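## Task

Find the cardboard box whose lot label, on the shelf edge directly beneath it, reads 332, and set that box on the desk. If this storeroom has no box labelled 332, move the box labelled 777 instead. Every other cardboard box must stay on the shelf it started on. The robot must not tip over or finish leaning. The box must rest on the desk by itself at the end, not held there by the robot.

## Robot and tools

ROBOT. A simulated Hello Robot Stretch 3 with one arm. It has a two-wheel base (0.33 m long, 0.34 m wide) that cannot slide sideways, a mast with a lift, and a telescoping arm that sticks out to the robot's RIGHT. A wrist (yaw, pitch, roll) holds a two-finger gripper. A pan/tilt head carries head_camera and nav_camera; wrist_camera rides on the gripper. The arm cannot move the gripper forward or back, so the base is driven to do that. Turning in place pivots about the point between the drive wheels, 0.05 m behind the front edge. With arm retracted and wrist folded, the turning sweep has radius 0.28 m; an unfolded level wrist reaches beyond it.

FRAMES. Base frame: origin on the floor between the drive wheels, x forward, y left, z up. hand_pose is reported in it, located where the closed fingertips meet; at zero wrist angles its x points up, y along the arm toward the mast, z to the rear. The odometry frame is the base frame at scene start. base_odometry counts wheel rotation only, so slipping looks like travel; heading is positive to the left, -3.142 to 3.142.

execute_actions. Arguments: "actions", a list holding one action or none (none just reports state and images), and optional "cameras", a list from head_camera, nav_camera, wrist_camera, all (omitted, null or ["all"] gives every camera, [] gives none). An action may contain:
- "base": exactly one of {"translate_m": d}, a straight drive offset in metres from the base's last reported position, forward positive, -1 to 1; or {"rotate_rad": d}, a turn offset in radians, counter-clockwise (left) positive, -3.2 to 3.2.
- "joints": absolute targets, keyed by name, each a single number: lift_m 0 to 1.1 m (arm height); arm_m 0 to 0.52 m (extension); wrist_yaw_rad -1.345 to 4.42 (0 along the arm, positive swings toward the front, 3.0 folded over the base); wrist_pitch_rad -1.57 to 0.451 (0 level, negative tips fingertips down); wrist_roll_rad -2.911 to 2.911 (0 fingers side by side); gripper_m -0.089 to 0.179 (bigger is wider; the real fingertip gap is 0.007 m less when nearly shut, 0.025 m less fully open, and zero under 0.007); head_pan_rad -3.953 to 1.73 (0 ahead, positive left, -1.57 toward the arm); head_tilt_rad -1.53 to 0.419 (negative looks down). Done tolerances: 0.004 for lift, arm, gripper; 0.02 for yaw, roll, head; 0.05 for pitch.
- "contact_limits": {"arm_m": n}, effort percent 1 to 100 at which the arm motion halts (contact_stop); it also caps the arm's holding force until the next action. Too small halts instantly.
All motions in an action begin together. Each action lasts at most 15 s. Anything left out of an action may still be driving toward an earlier target. A bad key or out-of-range number rejects the whole call. Once a result reports a stop, the remaining execute_actions, wait and finished_scene calls in that same reply are skipped.

wait: {"seconds": 0 to 10}; commands nothing and returns state and images. zoom_image: {"camera", "region": [x0, y0, x1, y1]} in pixels of that camera's latest full image, top-left origin, at most 504x504; useful for reading lot labels. finished_scene: {"scene": 1 or 2}; irreversible, reports success and gives the next scene's task. Not calling a tool ends everything.

RESULTS. base_status and joint_status: done (for the base, wheels turned the full amount even if slipping), off_target (stopped short, may still push), contact_stop, time_out, torque_fault (after the last three the old target is dropped). on_its_own covers uncommanded parts; "held at" is the held target, not the position. motor_effort is percent of max, positive toward higher values, peak in brackets; readings carry sizeable fixed errors and noise; a rest effort flagged out of range suggests pushing or a load. lidar_m: 12 distances in metres from the base origin, 30-degree sectors starting straight ahead and going counter-clockwise (4th left, 7th behind, 10th right), in a plane 0.17 m up, 0.15 to 12 m, "-" for nothing; blind to clear objects, may miss thin legs, partly hidden by the robot. wrist_depth_mm (45 to 1000) and head_depth_mm (280 to 4000, image sent sideways) are 7x7 grids of median depths from the top left. base_tilt in degrees (forward and right positive, fixed offset up to about 4). turned_by_wheels and turned_by_imu give turning since the last result. The pictures line names the images in order. Camera calibration (K, distortion, T_world_to_cam) is given per camera and may be slightly off.

SPEED. The base is fast (0.30 m/s, 1.9 rad/s) only with lift_m under 0.30, arm_m under 0.03 and wrist_yaw_rad over 2.54; otherwise 0.10 m/s and 0.63 rad/s.

GRIPPER. Close to a value below the object's width to grip (lower squeezes harder; too hard triggers a stall guard and slipping). Open at least 0.02 beyond where the fingers met the object to release. Neither the reading nor "done" proves a grip; check images.

CAUTIONS. Fold or unfold the wrist only with lift_m 0.32 to 0.95, wrist_pitch_rad -0.4 and roll near 0; once folded, lift may go down to 0.25. With yaw below -0.4, keep pitch at -0.5 or lower. Arm and lift stop and go slack on firm contact; a slack lift can sink under load. Base, wrist and head never stop on contact; a wrist servo pushed hard for several seconds shuts off for 10 s. Pushing against something solid with the gripper above about 0.45 m, raising the contact limit, pushing again after a contact_stop, driving while hooked on something fixed, or snagging furniture (worst when reversing) can tip the robot; if it leans, undo in small steps, free the gripper, and lower lift to about 0.2. Avoid drops, slams and knocking other boxes off shelves. Shorter robot motion time is better.

TYPICAL ORDER. Look around and zoom to read labels; choose the box; turn so the right side faces the shelf; set lift and wrist, open the gripper, extend with a contact limit; grip, raise slightly, retract; stow and drive to the desk; set it down, release, withdraw; confirm it sits on its own, then call finished_scene.

Each tool is called after "Call:" by a JSON object that holds its "api" and its "payload".

## Session

I'll start by checking the current state and camera images.

Call:
{"api": "execute_actions", "payload": {"actions": []}}

Scene clock: 0.00 s.
base_odometry: x=+0.000 y=+0.000 heading=+0.000 (m, m, rad; odometry frame)
turned_by_wheels: +0.000 (rad since the last result)
turned_by_imu: +0.000 (rad since the last result)
base_tilt: forward=-1.6 right=+0.3 (deg)
lidar_m: 1.78 0.98 1.18 1.46 2.99 1.13 0.73 0.67 0.68 0.84 1.77 1.79
head_depth_mm: 1887 2012 2010 2018 2020 1989 1948 / 1891 2213 2266 2267 2250 2226 2067 / 1906 2089 2109 2155 2181 2223 2053 / 1841 1928 1958 1980 1997 2046 1985 / 1755 1770 1799 1832 1846 1875 1854 / 1630 1663 1675 1694 1707 1711 1007 / 1532 1553 1566 1579 1597 1310 911
base_status: not commanded
joint_positions: lift_m=+0.488 arm_m=-0.002 wrist_yaw_rad=+2.909 wrist_pitch_rad=-0.379 wrist_roll_rad=+0.008 gripper_m=+0.037 head_pan_rad=+0.018 head_tilt_rad=+0.010
joint_status: not commanded
motor_effort: left_wheel=-1 right_wheel=+0 lift_m=+30 arm_m=+0 wrist_yaw_rad=+0 wrist_pitch_rad=+4 wrist_roll_rad=+0 gripper_m=+1 head_pan_rad=+0 head_tilt_rad=+2 (%)
hand_pose: x=+0.0316 y=+0.0796 z=+0.5095 quat_wxyz=(+0.213, +0.708, +0.051, +0.672) (m; base frame)
wrist_depth_mm: - - - - - - - / - - - - - - - / - - - - - - - / - - - - - - - / 916 - 960 917 916 939 939 / 778 - 731 773 799 782 779 / 679 695 693 671 698 706 707
pictures: head_camera (sideways: a quarter turn clockwise sets it upright), nav_camera (sideways: a quarter turn counterclockwise sets it upright), wrist_camera
Images, in order (width x height): head_camera 896x504, nav_camera 672x504, wrist_camera 644x364.

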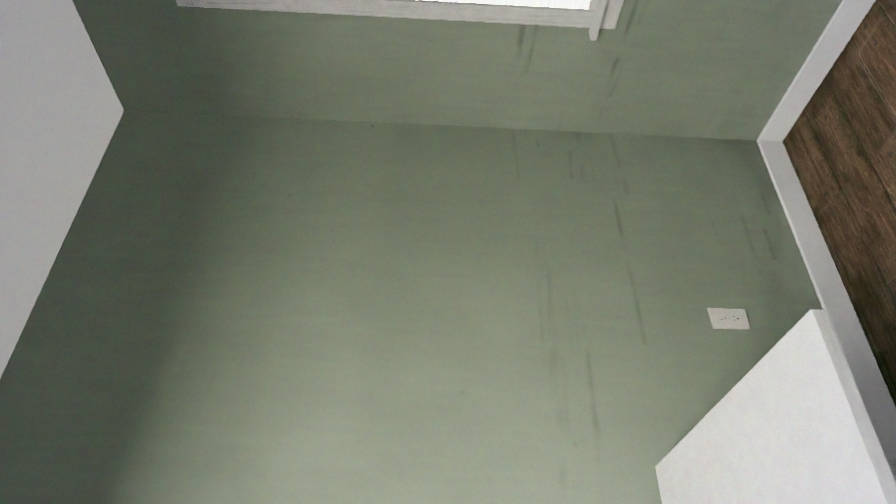

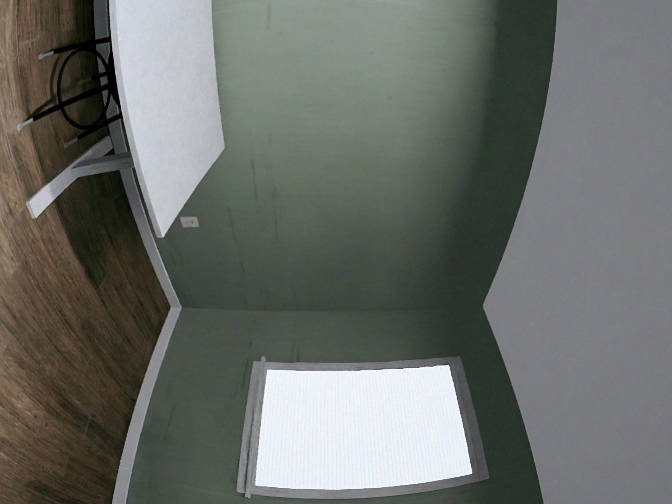

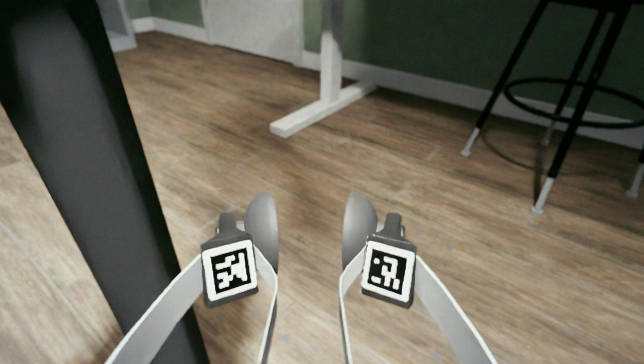

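Call:
{"api": "execute_actions", "payload": {"actions": [{"joints": {"head_pan_rad": -2.6, "head_tilt_rad": -0.4}}], "cameras": ["head_camera", "nav_camera"]}}

Scene clock: 3.17 s.
base_odometry: x=+0.000 y=+0.000 heading=+0.000 (m, m, rad; odometry frame)
turned_by_wheels: +0.000 (rad since the last result)
turned_by_imu: +0.001 (rad since the last result)
base_tilt: forward=-1.6 right=+0.3 (deg)
lidar_m: 1.78 0.98 1.18 1.46 3.00 1.13 0.73 0.67 0.68 0.84 1.77 1.78
head_depth_mm: 552 599 655 721 803 905 1037 / 561 602 657 715 792 893 1025 / 542 589 643 716 793 891 1013 / 539 582 635 697 775 869 989 / 536 578 630 691 764 859 971 / 530 574 624 682 756 845 959 / 526 568 618 675 748 834 947
base_status: not commanded
joint_positions: lift_m=+0.488 arm_m=-0.002 wrist_yaw_rad=+2.909 wrist_pitch_rad=-0.379 wrist_roll_rad=+0.008 gripper_m=+0.037 head_pan_rad=-2.593 head_tilt_rad=-0.395
joint_status: all done
motor_effort: left_wheel=-1(1) right_wheel=+0(0) lift_m=+30(30) arm_m=+0(0) wrist_yaw_rad=+1(0) wrist_pitch_rad=+5(5) wrist_roll_rad=+0(0) gripper_m=+0(1) head_pan_rad=-5(56) head_tilt_rad=-2(22) (%)
hand_pose: x=+0.0316 y=+0.0796 z=+0.5095 quat_wxyz=(+0.213, +0.708, +0.051, +0.672) (m; base frame)
wrist_depth_mm: - - - - - - - / - - - - - - - / - - - - - - - / - - - - - - - / 936 - 960 960 929 956 930 / 783 - 734 761 780 787 795 / 664 679 677 681 685 685 679
pictures: head_camera (sideways: a quarter turn clockwise sets it upright), nav_camera (sideways: a quarter turn counterclockwise sets it upright)
camera_calibration (this result's frames):
head_camera: T_world_to_cam=[[0.325175, 0.249698, -0.912092, 1.20812], [0.564131, -0.825312, -0.0248187, 0.0324132], [-0.758958, -0.506469, -0.409233, 0.495005], [0, 0, 0, 1]] pos_world=[-0.0354474, -0.0242083, 1.30529]
nav_camera: T_world_to_cam=[[-0.310042, -0.195472, 0.930411, -1.16663], [-0.506009, 0.862436, 0.0125727, 0.0411691], [-0.804878, -0.466899, -0.366302, 0.440195], [0, 0, 0, 1]] pos_world=[0.0134312, -0.0580223, 1.24617]
Images, in order (width x height): head_camera 896x504, nav_camera 672x504.

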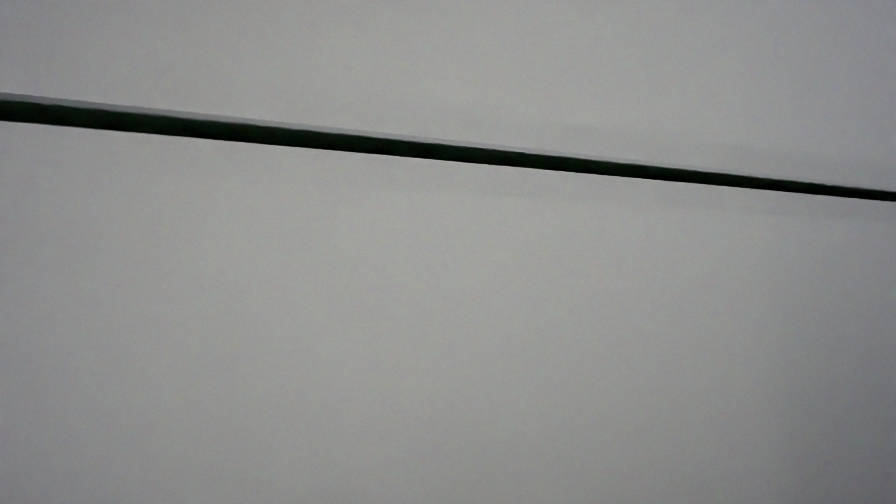

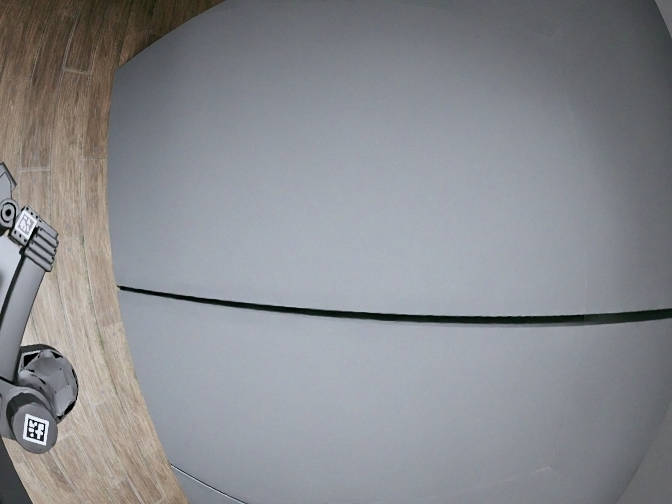

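Call:
{"api": "execute_actions", "payload": {"actions": [{"joints": {"head_pan_rad": -3.9, "head_tilt_rad": -0.4}}], "cameras": ["head_camera", "nav_camera"]}}

Scene clock: 6.23 s.
base_odometry: x=+0.000 y=+0.000 heading=+0.000 (m, m, rad; odometry frame)
turned_by_wheels: +0.000 (rad since the last result)
turned_by_imu: +0.001 (rad since the last result)
base_tilt: forward=-1.6 right=+0.3 (deg)
lidar_m: 1.78 0.98 1.18 1.45 2.99 1.12 0.73 0.67 0.68 0.84 1.77 1.79
head_depth_mm: - - - - - - - / 2477 2655 2869 - - - - / 2494 2657 2896 2867 2137 1639 1330 / 2472 2679 2921 2885 2133 1643 1322 / 2016 2155 2314 2467 2124 1622 1315 / 1495 1577 1658 1752 1845 1631 1316 / 1201 1248 1292 1346 1399 1465 1313
base_status: not commanded
joint_positions: lift_m=+0.488 arm_m=-0.002 wrist_yaw_rad=+2.909 wrist_pitch_rad=-0.379 wrist_roll_rad=+0.008 gripper_m=+0.037 head_pan_rad=-3.893 head_tilt_rad=-0.395
joint_status: all done
motor_effort: left_wheel=-1(1) right_wheel=+0(0) lift_m=+30(30) arm_m=+0(0) wrist_yaw_rad=+0(0) wrist_pitch_rad=+5(5) wrist_roll_rad=+0(0) gripper_m=+1(0) head_pan_rad=-4(57) head_tilt_rad=-1(3) (%)
hand_pose: x=+0.0316 y=+0.0796 z=+0.5095 quat_wxyz=(+0.213, +0.708, +0.051, +0.672) (m; base frame)
wrist_depth_mm: - - - - - - - / - - - - - - - / - - - - - - - / - - - - - - - / 909 - 953 942 935 930 964 / 773 - 738 773 787 775 815 / 681 675 683 670 678 680 697
pictures: head_camera (sideways: a quarter turn clockwise sets it upright), nav_camera (sideways: a quarter turn counterclockwise sets it upright)
camera_calibration (this result's frames):
head_camera: T_world_to_cam=[[0.327612, -0.246557, -0.912075, 1.20808], [-0.644328, -0.764347, -0.0248165, 0.039782], [-0.691023, 0.595805, -0.409272, 0.494642], [0, 0, 0, 1]] pos_world=[-0.0283403, 0.0335576, 1.30529]
nav_camera: T_world_to_cam=[[-0.271314, 0.246481, 0.930395, -1.16685], [0.695647, 0.718274, 0.0125734, 0.033838], [-0.665179, 0.650638, -0.366342, 0.439395], [0, 0, 0, 1]] pos_world=[-0.0478449, -0.0225868, 1.24617]
Images, in order (width x height): head_camera 896x504, nav_camera 672x504.

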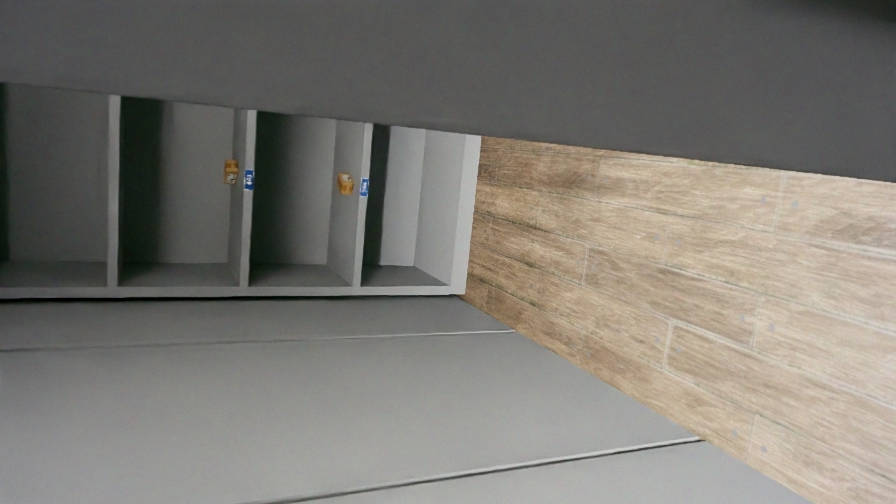

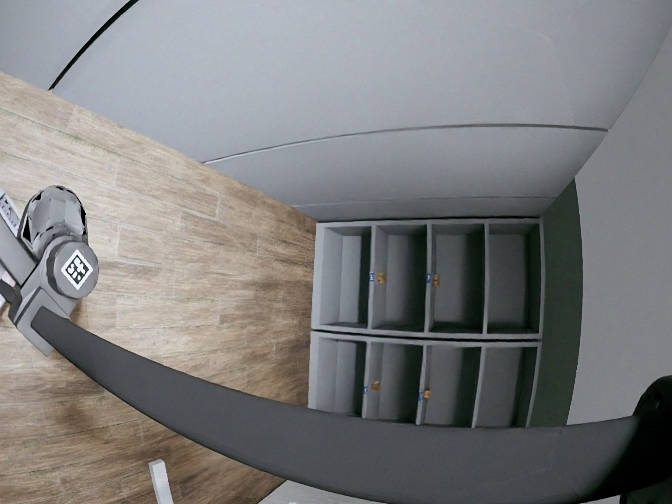

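Call:
{"api": "zoom_image", "payload": {"camera": "head_camera", "region": [200, 130, 400, 230]}}

Call:
{"api": "zoom_image", "payload": {"camera": "nav_camera", "region": [340, 360, 460, 420]}}

Region (200, 130, 400, 230) of head_camera's 896x504 image, scaled by 2.520, with more detail than that image has.

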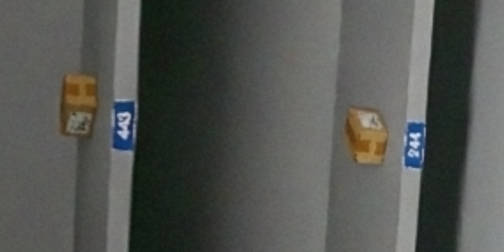

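Region (340, 360, 460, 420) of nav_camera's 672x504 image, scaled by 4.200, with more detail than that image has.

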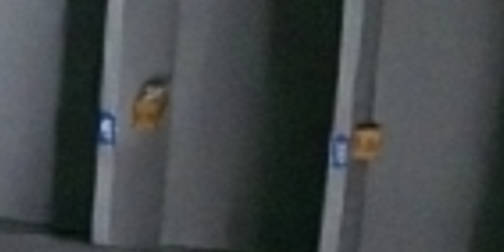

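Call:
{"api": "execute_actions", "payload": {"actions": [{"base": {"rotate_rad": -0.95}, "joints": {"head_pan_rad": -3.3, "head_tilt_rad": -0.25, "lift_m": 0.26}}], "cameras": ["head_camera", "nav_camera"]}}

Scene clock: 21.50 s.
base_odometry: x=+0.000 y=+0.000 heading=-0.950 (m, m, rad; odometry frame)
turned_by_wheels: -0.950 (rad since the last result)
turned_by_imu: -0.958 (rad since the last result)
base_tilt: forward=-1.6 right=+0.3 (deg)
lidar_m: 1.77 1.81 1.25 0.98 1.43 2.18 2.55 1.01 0.71 0.67 0.69 0.91
head_depth_mm: 2792 2919 3064 3097 2670 1920 1498 / 2718 2729 2931 3181 2670 1910 1493 / 2655 2862 3008 3214 2646 1911 1478 / 2610 2788 2942 3164 2605 1890 1468 / 2584 2556 2749 2773 2615 1882 1463 / 2540 2616 2785 2960 2598 1879 1468 / 2468 2613 2750 2914 2588 1872 1456
base_status: done
joint_positions: lift_m=+0.260 arm_m=-0.002 wrist_yaw_rad=+2.909 wrist_pitch_rad=-0.380 wrist_roll_rad=+0.008 gripper_m=+0.037 head_pan_rad=-3.307 head_tilt_rad=-0.260
joint_status: all done
motor_effort: left_wheel=+2(8) right_wheel=-3(8) lift_m=+21(28) arm_m=+0(0) wrist_yaw_rad=+1(0) wrist_pitch_rad=+5(6) wrist_roll_rad=+0(0) gripper_m=+0(0) head_pan_rad=+5(48) head_tilt_rad=+3(18) (%)
hand_pose: x=+0.0316 y=+0.0795 z=+0.2816 quat_wxyz=(+0.214, +0.708, +0.051, +0.671) (m; base frame)
wrist_depth_mm: - - - - - - - / - - - - - - - / - 914 899 928 926 932 923 / 677 713 703 722 716 715 735 / 567 - 608 586 590 587 599 / 489 - - 503 495 493 507 / - - - 440 426 432 436
pictures: head_camera (sideways: a quarter turn clockwise sets it upright), nav_camera (sideways: a quarter turn counterclockwise sets it upright)
camera_calibration (this result's frames):
head_camera: T_world_to_cam=[[0.284873, -0.0035824, -0.958559, 1.26902], [-0.118148, -0.992499, -0.0314031, 0.0451522], [-0.951256, 0.122198, -0.283159, 0.332105], [0, 0, 0, 1]] pos_world=[-0.0402586, 0.00877714, 1.31189]
nav_camera: T_world_to_cam=[[-0.235859, 0.0342962, 0.971182, -1.22033], [0.184145, 0.982848, 0.0100129, 0.0402897], [-0.954181, 0.1812, -0.238129, 0.274292], [0, 0, 0, 1]] pos_world=[-0.0335203, -0.0474478, 1.25007]
Images, in order (width x height): head_camera 896x504, nav_camera 672x504.

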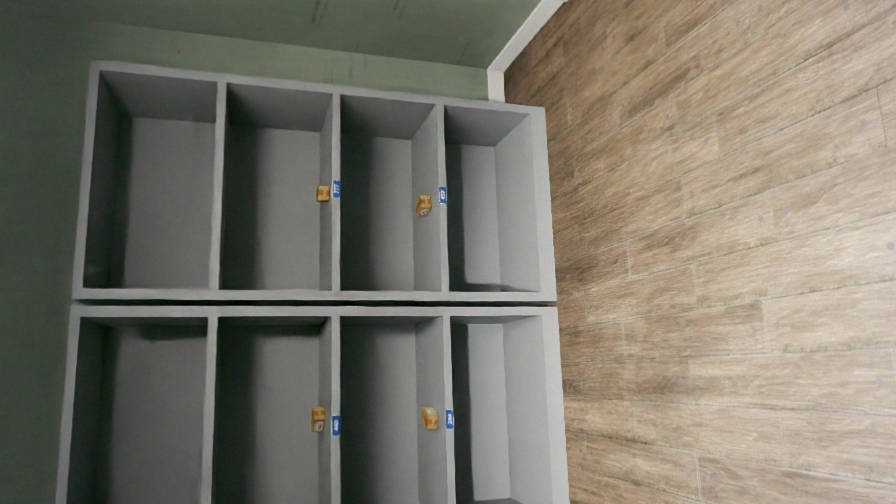

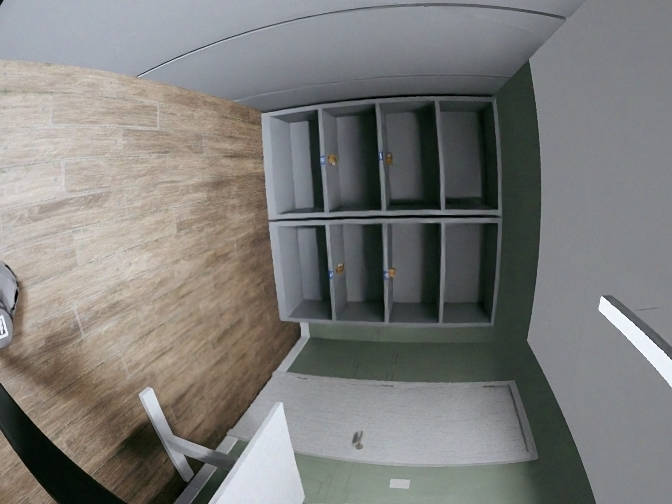

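Call:
{"api": "zoom_image", "payload": {"camera": "head_camera", "region": [300, 160, 460, 240]}}

Region (300, 160, 460, 240) of head_camera's 896x504 image, scaled by 3.150, with more detail than that image has.

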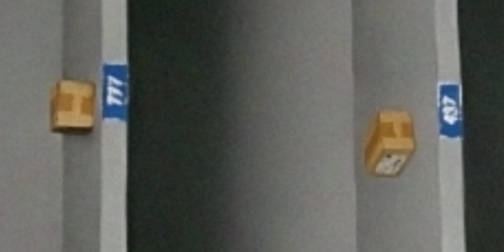

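Call:
{"api": "execute_actions", "payload": {"actions": [{"base": {"translate_m": 1.0}, "joints": {"head_pan_rad": -1.5, "head_tilt_rad": -0.4}}], "cameras": ["head_camera", "nav_camera"]}}

Scene clock: 34.33 s.
base_odometry: x=+0.582 y=-0.813 heading=-0.950 (m, m, rad; odometry frame)
turned_by_wheels: +0.000 (rad since the last result)
turned_by_imu: -0.006 (rad since the last result)
base_tilt: forward=-1.6 right=+0.3 (deg)
lidar_m: 0.77 0.79 1.03 1.69 1.73 1.41 3.15 0.93 0.67 0.82 1.16 0.81
head_depth_mm: 868 850 834 812 796 787 883 / 1727 1886 2054 2205 1228 1195 1149 / 1747 1874 2050 2231 2134 1643 1327 / 1753 1896 2054 2251 2116 1638 1323 / 1756 1902 2061 2272 2117 1634 1328 / 1776 1898 2067 2285 2116 1618 1320 / 1749 1875 2020 2055 1961 1631 1315
base_status: done
joint_positions: lift_m=+0.260 arm_m=-0.002 wrist_yaw_rad=+2.909 wrist_pitch_rad=-0.381 wrist_roll_rad=+0.008 gripper_m=+0.037 head_pan_rad=-1.507 head_tilt_rad=-0.395
joint_status: all done
motor_effort: left_wheel=+2(14) right_wheel=-3(8) lift_m=+21(21) arm_m=+0(0) wrist_yaw_rad=+0(1) wrist_pitch_rad=+5(6) wrist_roll_rad=+0(0) gripper_m=+1(0) head_pan_rad=+5(56) head_tilt_rad=-2(13) (%)
hand_pose: x=+0.0316 y=+0.0794 z=+0.2815 quat_wxyz=(+0.214, +0.708, +0.052, +0.671) (m; base frame)
wrist_depth_mm: - - - - - 959 723 / - - - - - 984 749 / - 912 926 927 908 898 754 / 692 726 703 708 706 720 696 / 579 - 600 583 580 585 588 / 491 - - 485 497 500 495 / - - - 444 434 430 435
pictures: head_camera (sideways: a quarter turn clockwise sets it upright), nav_camera (sideways: a quarter turn counterclockwise sets it upright)
camera_calibration (this result's frames):
head_camera: T_world_to_cam=[[-0.0692661, 0.404259, -0.912018, 1.21043], [0.993148, 0.114196, -0.0248094, 0.0297841], [0.0941196, -0.907488, -0.409399, 0.490018], [0, 0, 0, 1]] pos_world=[0.00814133, -0.0480429, 1.30528]
nav_camera: T_world_to_cam=[[0.0283537, -0.365589, 0.930344, -1.16861], [-0.998887, -0.0454668, 0.012576, 0.0441714], [0.0377022, -0.929665, -0.366471, 0.435276], [0, 0, 0, 1]] pos_world=[0.0608457, -0.0205609, 1.24617]
Images, in order (width x height): head_camera 896x504, nav_camera 672x504.

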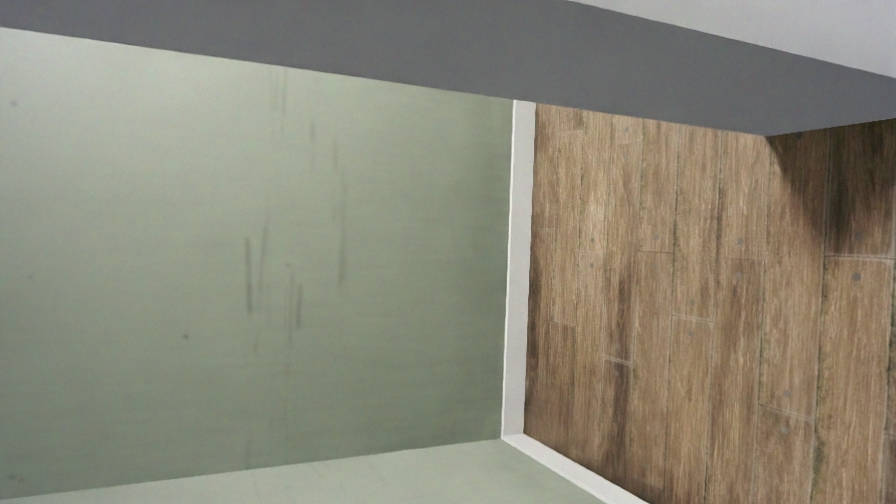

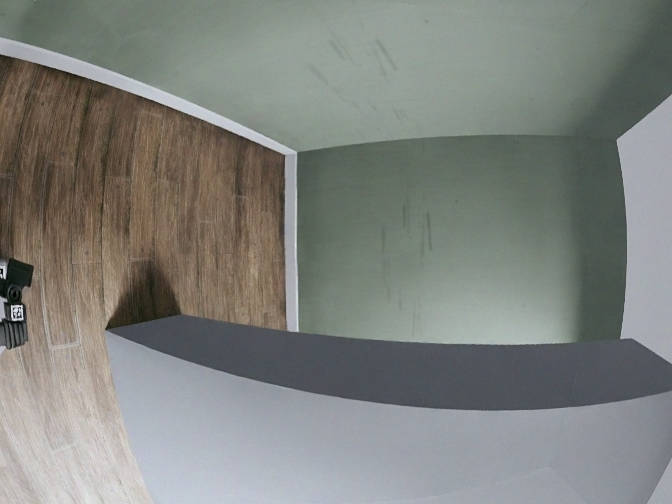

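Call:
{"api": "execute_actions", "payload": {"actions": [{"base": {"rotate_rad": -1.42}, "joints": {"head_pan_rad": -0.3, "head_tilt_rad": -0.6}}], "cameras": ["nav_camera"]}}

Call:
{"api": "execute_actions", "payload": {"actions": [{"base": {"translate_m": 1.0}, "joints": {"head_pan_rad": -1.3, "head_tilt_rad": -0.4}}], "cameras": ["head_camera", "nav_camera"]}}

Scene clock: 46.50 s.
base_odometry: x=+0.582 y=-0.813 heading=-2.370 (m, m, rad; odometry frame)
turned_by_wheels: -1.420 (rad since the last result)
turned_by_imu: -1.427 (rad since the last result)
base_tilt: forward=-1.6 right=+0.3 (deg)
lidar_m: 2.09 1.01 0.78 0.77 0.82 1.20 1.69 1.38 2.21 1.82 0.80 0.67
head_depth_mm: 518 580 664 777 928 1166 1189 / 552 595 663 753 904 1113 1191 / 746 797 854 922 1000 1163 1189 / 1772 1969 2208 2095 1644 1398 1192 / 1741 1922 2203 2175 1693 1397 1191 / 1712 1908 2152 2163 1714 1397 1183 / 1677 1855 2109 2166 1705 1396 1186
base_status: done
joint_positions: lift_m=+0.260 arm_m=-0.002 wrist_yaw_rad=+2.909 wrist_pitch_rad=-0.381 wrist_roll_rad=+0.008 gripper_m=+0.037 head_pan_rad=-0.307 head_tilt_rad=-0.593
joint_status: all done
motor_effort: left_wheel=+2(14) right_wheel=-4(12) lift_m=+21(21) arm_m=+0(0) wrist_yaw_rad=+1(0) wrist_pitch_rad=+6(5) wrist_roll_rad=+0(0) gripper_m=+0(0) head_pan_rad=+4(58) head_tilt_rad=-3(17) (%)
hand_pose: x=+0.0316 y=+0.0794 z=+0.2815 quat_wxyz=(+0.214, +0.708, +0.052, +0.671) (m; base frame)
wrist_depth_mm: - 707 748 775 817 831 867 / - 742 807 858 903 935 947 / - 816 837 874 916 927 946 / 676 729 707 706 732 718 732 / 576 - 592 580 598 583 595 / 483 - - 488 492 497 502 / - - - 433 425 434 433
pictures: nav_camera (sideways: a quarter turn counterclockwise sets it upright)
camera_calibration (this result's frames):
nav_camera: T_world_to_cam=[[0.518389, -0.159181, 0.840199, -1.05401], [-0.316981, -0.948299, 0.0159101, 0.0356747], [0.794227, -0.274575, -0.542045, 0.659121], [0, 0, 0, 1]] pos_world=[0.0342028, 0.0470295, 1.24228]
Images, in order (width x height): nav_camera 672x504.

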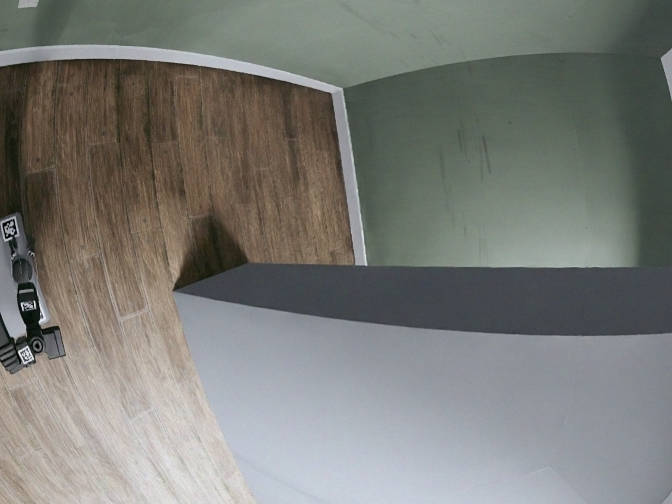

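Scene clock: 51.50 s.
base_odometry: x=-0.135 y=-1.511 heading=-2.370 (m, m, rad; odometry frame)
turned_by_wheels: +0.000 (rad since the last result)
turned_by_imu: -0.006 (rad since the last result)
base_tilt: forward=-1.6 right=+0.3 (deg)
lidar_m: 1.08 0.91 0.70 0.68 0.73 1.06 2.35 0.45 0.35 0.34 1.43 1.11
head_depth_mm: - - 287 306 335 369 412 / 3506 3812 301 323 353 391 439 / 3085 3457 3941 2997 2103 1571 1249 / 2374 2587 2843 2767 2105 1623 1315 / 1932 2069 2222 2411 2076 1612 1310 / 1614 1714 1813 1941 1975 1619 1307 / 1387 1458 1537 1631 1734 1613 1300
base_status: done
joint_positions: lift_m=+0.260 arm_m=-0.002 wrist_yaw_rad=+2.909 wrist_pitch_rad=-0.381 wrist_roll_rad=+0.008 gripper_m=+0.037 head_pan_rad=-1.293 head_tilt_rad=-0.409
joint_status: all done
motor_effort: left_wheel=+3(14) right_wheel=-4(9) lift_m=+21(22) arm_m=+0(0) wrist_yaw_rad=+1(0) wrist_pitch_rad=+5(6) wrist_roll_rad=+0(0) gripper_m=+1(1) head_pan_rad=-5(57) head_tilt_rad=+3(18) (%)
hand_pose: x=+0.0316 y=+0.0794 z=+0.2815 quat_wxyz=(+0.214, +0.708, +0.052, +0.671) (m; base frame)
wrist_depth_mm: - 647 672 688 710 760 809 / - 696 738 757 789 810 889 / - 739 777 809 836 863 915 / 678 717 710 706 712 717 722 / 575 - 589 588 591 585 592 / 486 - - 496 494 499 512 / - - - 443 420 436 434
pictures: head_camera (sideways: a quarter turn clockwise sets it upright), nav_camera (sideways: a quarter turn counterclockwise sets it upright)
camera_calibration (this result's frames):
head_camera: T_world_to_cam=[[-0.157009, 0.392121, -0.906416, 1.20365], [0.946071, 0.32306, -0.0241206, 0.0291741], [0.283369, -0.861321, -0.421698, 0.504867], [0, 0, 0, 1]] pos_world=[0.0183206, -0.0465503, 1.30462]
nav_camera: T_world_to_cam=[[0.10888, -0.363276, 0.925298, -1.16251], [-0.966335, -0.256969, 0.0128214, 0.0436535], [0.233115, -0.895543, -0.379025, 0.45042], [0, 0, 0, 1]] pos_world=[0.063758, -0.00772383, 1.24583]
Images, in order (width x height): head_camera 896x504, nav_camera 672x504.

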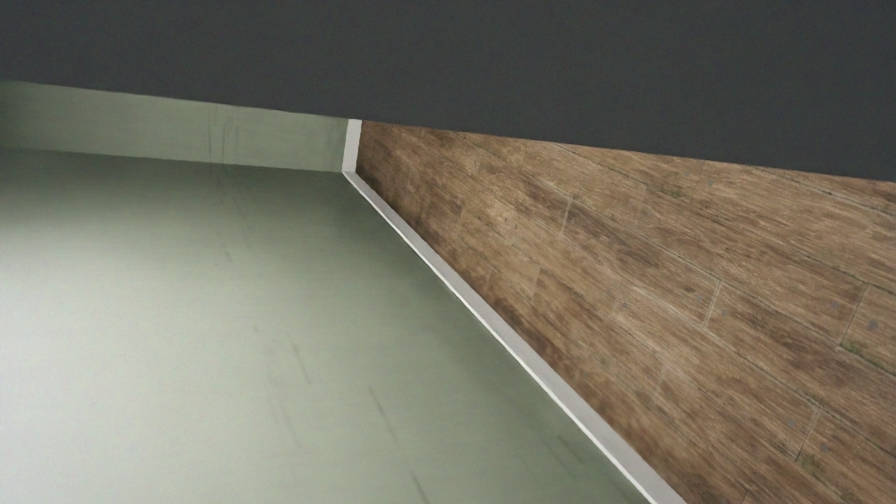

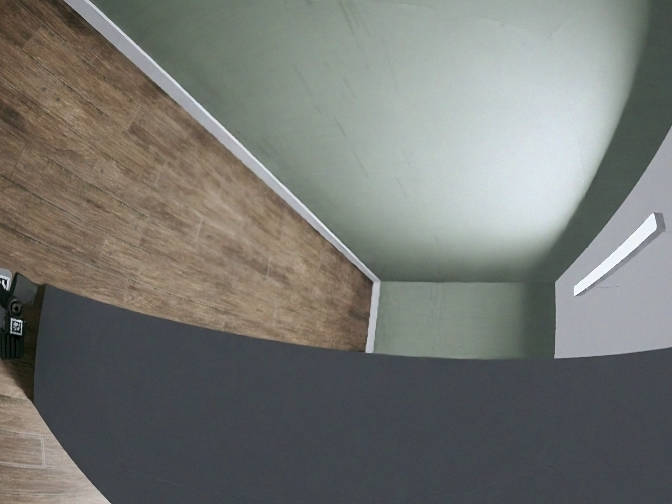

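Call:
{"api": "execute_actions", "payload": {"actions": [{"base": {"translate_m": 0.7}, "joints": {"head_pan_rad": -2.05, "head_tilt_rad": -0.35}}], "cameras": ["head_camera", "nav_camera"]}}

Scene clock: 56.93 s.
base_odometry: x=-0.636 y=-1.999 heading=-2.369 (m, m, rad; odometry frame)
turned_by_wheels: +0.000 (rad since the last result)
turned_by_imu: -0.004 (rad since the last result)
base_tilt: forward=-1.6 right=+0.3 (deg)
lidar_m: 0.38 0.40 0.59 0.63 0.67 0.97 3.05 0.75 1.42 1.16 0.50 0.39
head_depth_mm: 1228 1385 1450 1592 1342 1137 1291 / 1198 1329 1394 1584 1403 1548 1320 / 1204 1308 1377 1530 1653 1642 1362 / 1990 2152 2302 2245 2154 1690 1364 / 2569 2872 2918 2803 2243 1693 1355 / 3476 3688 - 3264 2238 1689 1349 / 3391 3628 3947 3263 2222 1669 1351
base_status: done
joint_positions: lift_m=+0.260 arm_m=-0.002 wrist_yaw_rad=+2.909 wrist_pitch_rad=-0.381 wrist_roll_rad=+0.008 gripper_m=+0.037 head_pan_rad=-2.043 head_tilt_rad=-0.359
joint_status: all done
motor_effort: left_wheel=+2(14) right_wheel=-3(8) lift_m=+21(21) arm_m=+0(0) wrist_yaw_rad=+0(0) wrist_pitch_rad=+6(6) wrist_roll_rad=+0(0) gripper_m=+0(0) head_pan_rad=-5(53) head_tilt_rad=+3(10) (%)
hand_pose: x=+0.0316 y=+0.0794 z=+0.2815 quat_wxyz=(+0.214, +0.708, +0.052, +0.671) (m; base frame)
wrist_depth_mm: - 593 620 646 677 528 398 / - 648 669 714 703 538 399 / - 694 727 737 767 560 401 / 660 716 710 713 722 559 408 / 577 - 612 581 586 539 411 / 490 - - 496 496 497 408 / - - - 437 429 436 405
pictures: head_camera (sideways: a quarter turn clockwise sets it upright), nav_camera (sideways: a quarter turn counterclockwise sets it upright)
camera_calibration (this result's frames):
head_camera: T_world_to_cam=[[0.131679, 0.353222, -0.926226, 1.22774], [0.911805, -0.409758, -0.0266353, 0.0326586], [-0.388937, -0.841031, -0.376026, 0.449535], [0, 0, 0, 1]] pos_world=[-0.0166052, -0.0422114, 1.30707]
nav_camera: T_world_to_cam=[[-0.14682, -0.298514, 0.943045, -1.18412], [-0.881868, 0.471347, 0.011906, 0.0443292], [-0.448055, -0.829893, -0.332453, 0.393968], [0, 0, 0, 1]] pos_world=[0.0417597, -0.0474194, 1.24712]
Images, in order (width x height): head_camera 896x504, nav_camera 672x504.

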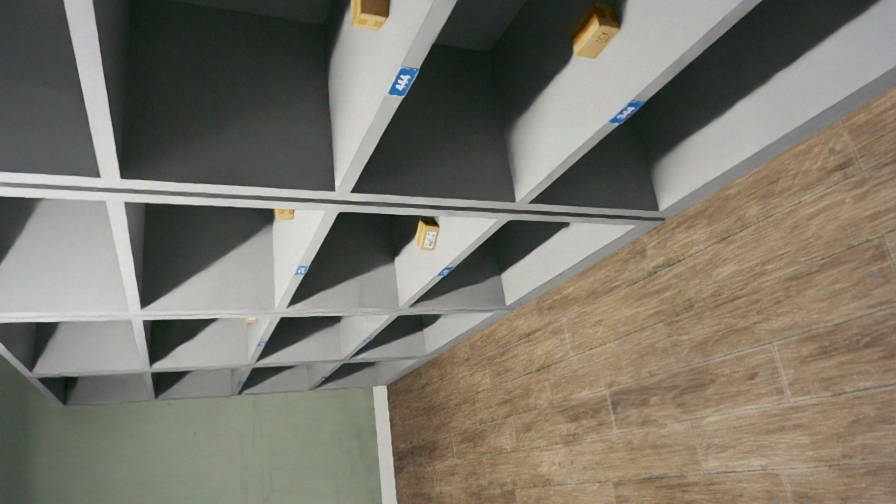

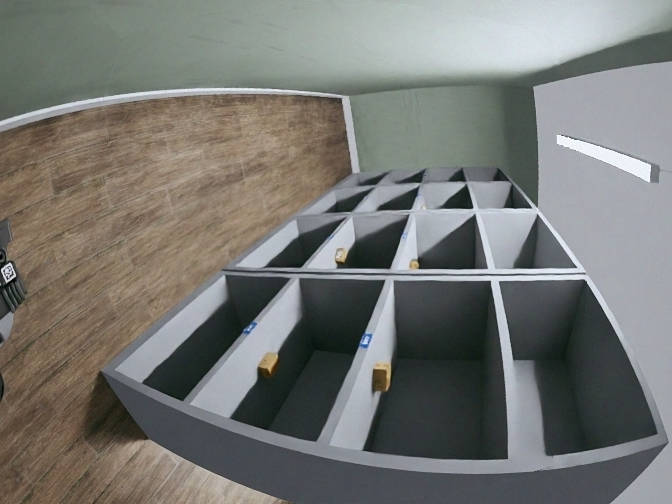

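Call:
{"api": "zoom_image", "payload": {"camera": "head_camera", "region": [380, 50, 660, 150]}}

Call:
{"api": "zoom_image", "payload": {"camera": "head_camera", "region": [280, 240, 460, 300]}}

Call:
{"api": "zoom_image", "payload": {"camera": "head_camera", "region": [220, 310, 400, 400]}}

Region (380, 50, 660, 150) of head_camera's 896x504 image, scaled by 1.800, with more detail than that image has; it fills the top 180 rows of this view, and the rest is white.

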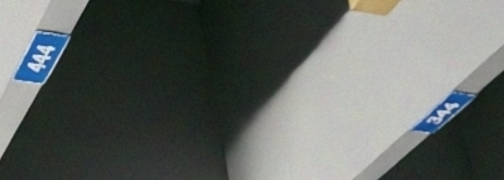

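Region (280, 240, 460, 300) of head_camera's 896x504 image, scaled by 2.800, with more detail than that image has.

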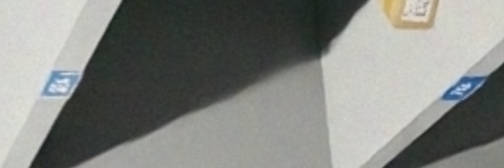

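Region (220, 310, 400, 400) of head_camera's 896x504 image, scaled by 2.800, with more detail than that image has.

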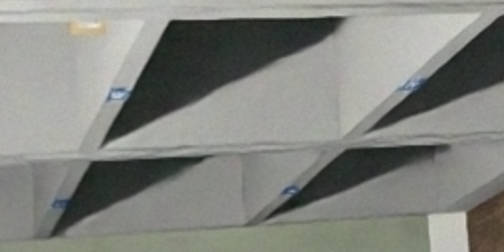

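Call:
{"api": "execute_actions", "payload": {"actions": [{"base": {"rotate_rad": -1.64}, "joints": {"head_pan_rad": -0.45, "head_tilt_rad": -0.35}}], "cameras": []}}

Call:
{"api": "execute_actions", "payload": {"actions": [{"base": {"translate_m": 1.0}}], "cameras": ["head_camera", "nav_camera"]}}

Scene clock: 63.50 s.
base_odometry: x=-0.636 y=-1.999 heading=+2.274 (m, m, rad; odometry frame)
turned_by_wheels: -1.640 (rad since the last result)
turned_by_imu: -1.647 (rad since the last result)
base_tilt: forward=-1.5 right=+0.3 (deg)
lidar_m: 1.47 0.54 0.39 0.38 0.39 0.54 0.63 0.65 0.90 2.46 0.75 1.42
head_depth_mm: 1113 1380 1397 1035 1351 1050 1294 / 1232 1374 1427 1636 1346 1503 1298 / 1183 1304 1384 1555 1545 1601 1362 / 1960 2113 1632 1646 1732 1694 1361 / 1952 2096 2269 2471 2226 1688 1349 / 2719 2959 3156 3295 2244 1688 1356 / 3447 3627 3892 3285 2221 1682 1356
base_status: done
joint_positions: lift_m=+0.260 arm_m=-0.002 wrist_yaw_rad=+2.909 wrist_pitch_rad=-0.381 wrist_roll_rad=+0.008 gripper_m=+0.037 head_pan_rad=-0.457 head_tilt_rad=-0.358
joint_status: all done
motor_effort: left_wheel=+3(14) right_wheel=-3(11) lift_m=+21(22) arm_m=+0(0) wrist_yaw_rad=+0(0) wrist_pitch_rad=+6(5) wrist_roll_rad=+0(0) gripper_m=+0(0) head_pan_rad=+5(57) head_tilt_rad=+3(4) (%)
hand_pose: x=+0.0316 y=+0.0794 z=+0.2815 quat_wxyz=(+0.214, +0.708, +0.052, +0.671) (m; base frame)
wrist_depth_mm: - 364 379 404 436 460 496 / - 391 419 439 472 520 554 / - 420 444 483 525 570 615 / 431 465 492 523 564 621 667 / 459 - 509 553 578 593 593 / 479 - - 499 494 500 503 / - - - 434 424 432 437
pictures: none
No camera images: the call's "cameras" was empty. Leave "cameras" out to get every camera's image.

Scene clock: 68.50 s.
base_odometry: x=-1.283 y=-1.236 heading=+2.274 (m, m, rad; odometry frame)
turned_by_wheels: +0.000 (rad since the last result)
turned_by_imu: -0.006 (rad since the last result)
base_tilt: forward=-1.6 right=+0.3 (deg)
lidar_m: 1.53 0.55 0.40 0.38 0.40 0.54 1.46 1.70 0.86 1.06 0.69 1.37
head_depth_mm: 1110 1350 1403 1033 1351 1051 1289 / 1160 1311 1389 1554 1337 1494 1289 / 1137 1242 1320 1480 1480 1604 1364 / 1939 2061 1611 1789 1946 1673 1362 / 1909 2039 2195 2391 2214 1700 1360 / 2636 2857 3021 3171 2240 1684 1352 / 2598 2747 2942 3071 2225 1672 1356
base_status: done
joint_positions: lift_m=+0.260 arm_m=-0.002 wrist_yaw_rad=+2.909 wrist_pitch_rad=-0.381 wrist_roll_rad=+0.008 gripper_m=+0.037 head_pan_rad=-0.457 head_tilt_rad=-0.358
joint_status: not commanded
motor_effort: left_wheel=+3(14) right_wheel=-3(7) lift_m=+21(21) arm_m=+0(0) wrist_yaw_rad=+0(2) wrist_pitch_rad=+5(5) wrist_roll_rad=+0(0) gripper_m=+0(0) head_pan_rad=+4(4) head_tilt_rad=+3(3) (%)
hand_pose: x=+0.0316 y=+0.0794 z=+0.2815 quat_wxyz=(+0.214, +0.708, +0.052, +0.671) (m; base frame)
wrist_depth_mm: - 367 385 408 432 476 504 / - 400 419 444 482 519 572 / - 427 456 487 524 583 629 / 432 472 491 531 581 624 670 / 456 - 524 566 584 583 584 / 484 - - 492 493 497 511 / - - - 432 424 432 433
pictures: head_camera (sideways: a quarter turn clockwise sets it upright), nav_camera (sideways: a quarter turn counterclockwise sets it upright)
camera_calibration (this result's frames):
head_camera: T_world_to_cam=[[-0.354831, 0.126144, -0.926382, 1.23091], [0.395912, 0.917901, -0.026656, 0.0358325], [0.846964, -0.376224, -0.375642, 0.441495], [0, 0, 0, 1]] pos_world=[0.0486485, -0.0220624, 1.3071]
nav_camera: T_world_to_cam=[[0.300352, -0.142109, 0.943183, -1.18703], [-0.457941, -0.888903, 0.0118983, 0.0417533], [0.836707, -0.435496, -0.332062, 0.385621], [0, 0, 0, 1]] pos_world=[0.0529943, 0.0363637, 1.24713]
Images, in order (width x height): head_camera 896x504, nav_camera 672x504.

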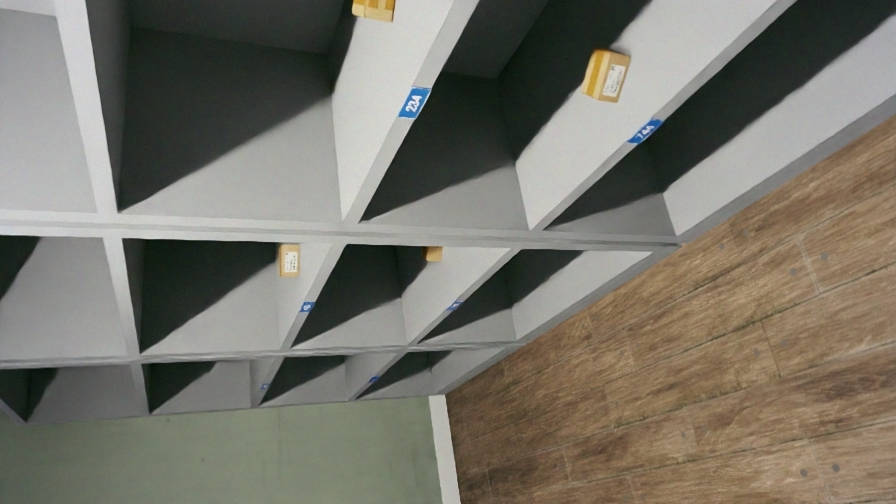

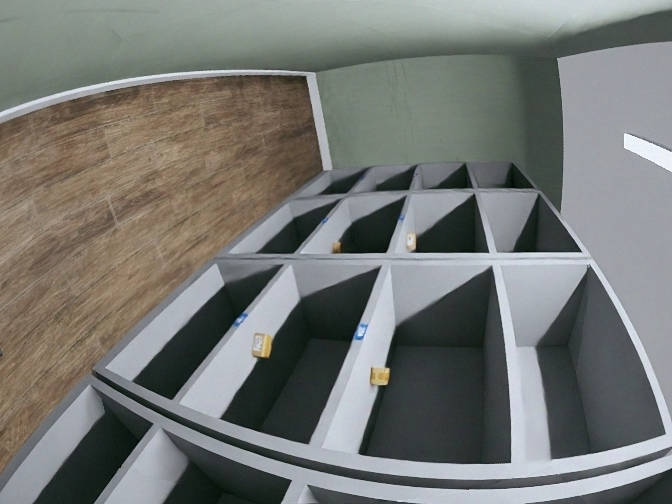

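Call:
{"api": "zoom_image", "payload": {"camera": "head_camera", "region": [390, 70, 680, 160]}}

Call:
{"api": "zoom_image", "payload": {"camera": "head_camera", "region": [285, 285, 335, 325]}}

Call:
{"api": "zoom_image", "payload": {"camera": "head_camera", "region": [430, 285, 480, 325]}}

Region (390, 70, 680, 160) of head_camera's 896x504 image, scaled by 1.738, with more detail than that image has; it fills the top 156 rows of this view, and the rest is white.

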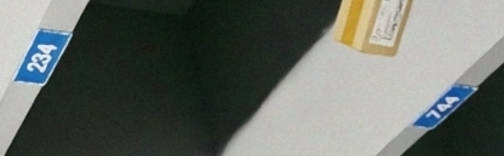

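Region (285, 285, 335, 325) of head_camera's 896x504 image, scaled by 10.080, with more detail than that image has; it fills the top 403 rows of this view, and the rest is white.

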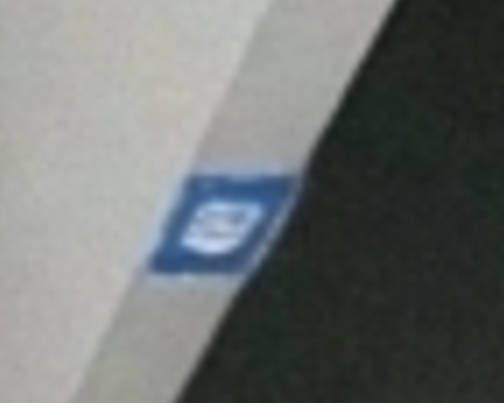

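Region (430, 285, 480, 325) of head_camera's 896x504 image, scaled by 10.080, with more detail than that image has; it fills the top 403 rows of this view, and the rest is white.

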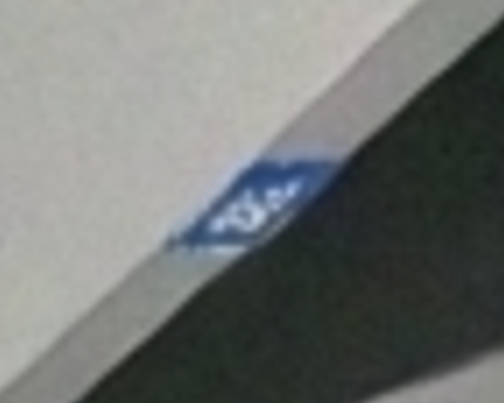

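Call:
{"api": "execute_actions", "payload": {"actions": [{"base": {"translate_m": 1.0}, "joints": {"head_pan_rad": -0.5}}], "cameras": ["head_camera", "nav_camera"]}}

Scene clock: 76.87 s.
base_odometry: x=-1.930 y=-0.474 heading=+2.274 (m, m, rad; odometry frame)
turned_by_wheels: +0.000 (rad since the last result)
turned_by_imu: -0.006 (rad since the last result)
base_tilt: forward=-1.5 right=+0.3 (deg)
lidar_m: 1.61 0.57 0.41 0.39 0.41 0.55 1.46 0.90 0.90 0.83 0.65 1.30
head_depth_mm: 1101 1292 1325 951 1354 1015 1258 / 1138 1280 1359 1533 1341 1134 1297 / 1092 1206 1282 1440 1408 1604 1328 / 1128 1201 1311 1421 1550 1619 1359 / 1852 2018 2133 2255 2136 1686 1355 / 1808 1929 2100 2290 2230 1684 1357 / 1760 1870 1984 2163 2211 1681 1352
base_status: done
joint_positions: lift_m=+0.260 arm_m=-0.002 wrist_yaw_rad=+2.909 wrist_pitch_rad=-0.381 wrist_roll_rad=+0.008 gripper_m=+0.037 head_pan_rad=-0.493 head_tilt_rad=-0.358
joint_status: all done
motor_effort: left_wheel=+2(14) right_wheel=-4(8) lift_m=+21(22) arm_m=+0(0) wrist_yaw_rad=+0(0) wrist_pitch_rad=+5(5) wrist_roll_rad=+0(0) gripper_m=+1(0) head_pan_rad=-4(13) head_tilt_rad=+3(4) (%)
hand_pose: x=+0.0316 y=+0.0794 z=+0.2815 quat_wxyz=(+0.214, +0.708, +0.052, +0.671) (m; base frame)
wrist_depth_mm: - 377 397 425 459 481 532 / - 407 425 462 487 534 584 / - 442 474 502 543 595 651 / 435 481 505 546 591 657 691 / 460 - 528 568 582 587 593 / 489 - - 488 500 493 498 / - - - 434 434 429 435
pictures: head_camera (sideways: a quarter turn clockwise sets it upright), nav_camera (sideways: a quarter turn counterclockwise sets it upright)
camera_calibration (this result's frames):
head_camera: T_world_to_cam=[[-0.350037, 0.138752, -0.926403, 1.23091], [0.428548, 0.903126, -0.0266588, 0.0356371], [0.832959, -0.406339, -0.375589, 0.441512], [0, 0, 0, 1]] pos_world=[0.0478304, -0.0235726, 1.3071]
nav_camera: T_world_to_cam=[[0.29502, -0.152754, 0.943202, -1.18702], [-0.489497, -0.871924, 0.0118972, 0.0419472], [0.820582, -0.465204, -0.332008, 0.38565], [0, 0, 0, 1]] pos_world=[0.0542698, 0.0346586, 1.24714]
Images, in order (width x height): head_camera 896x504, nav_camera 672x504.

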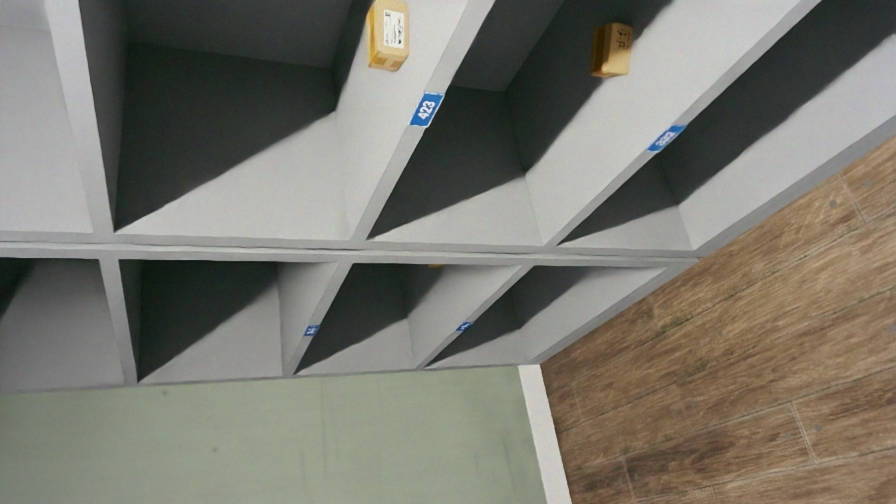

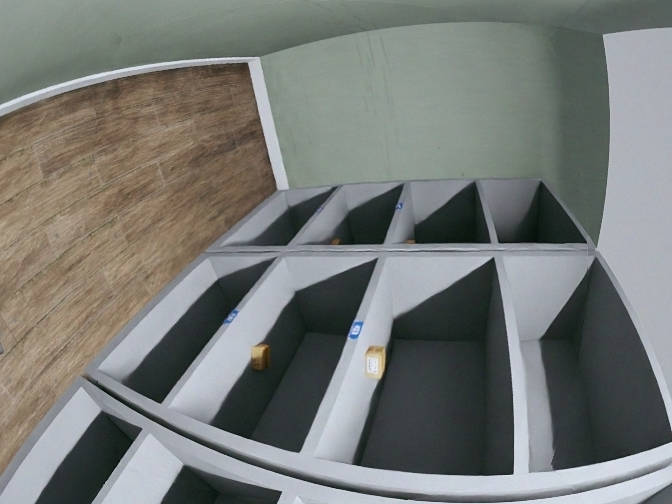

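Call:
{"api": "zoom_image", "payload": {"camera": "head_camera", "region": [570, 10, 720, 170]}}

Region (570, 10, 720, 170) of head_camera's 896x504 image, scaled by 3.150, with more detail than that image has; it fills the left 472 columns of this view, and the rest is white.

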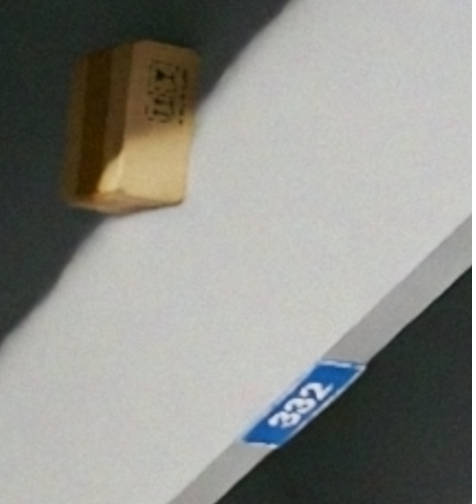

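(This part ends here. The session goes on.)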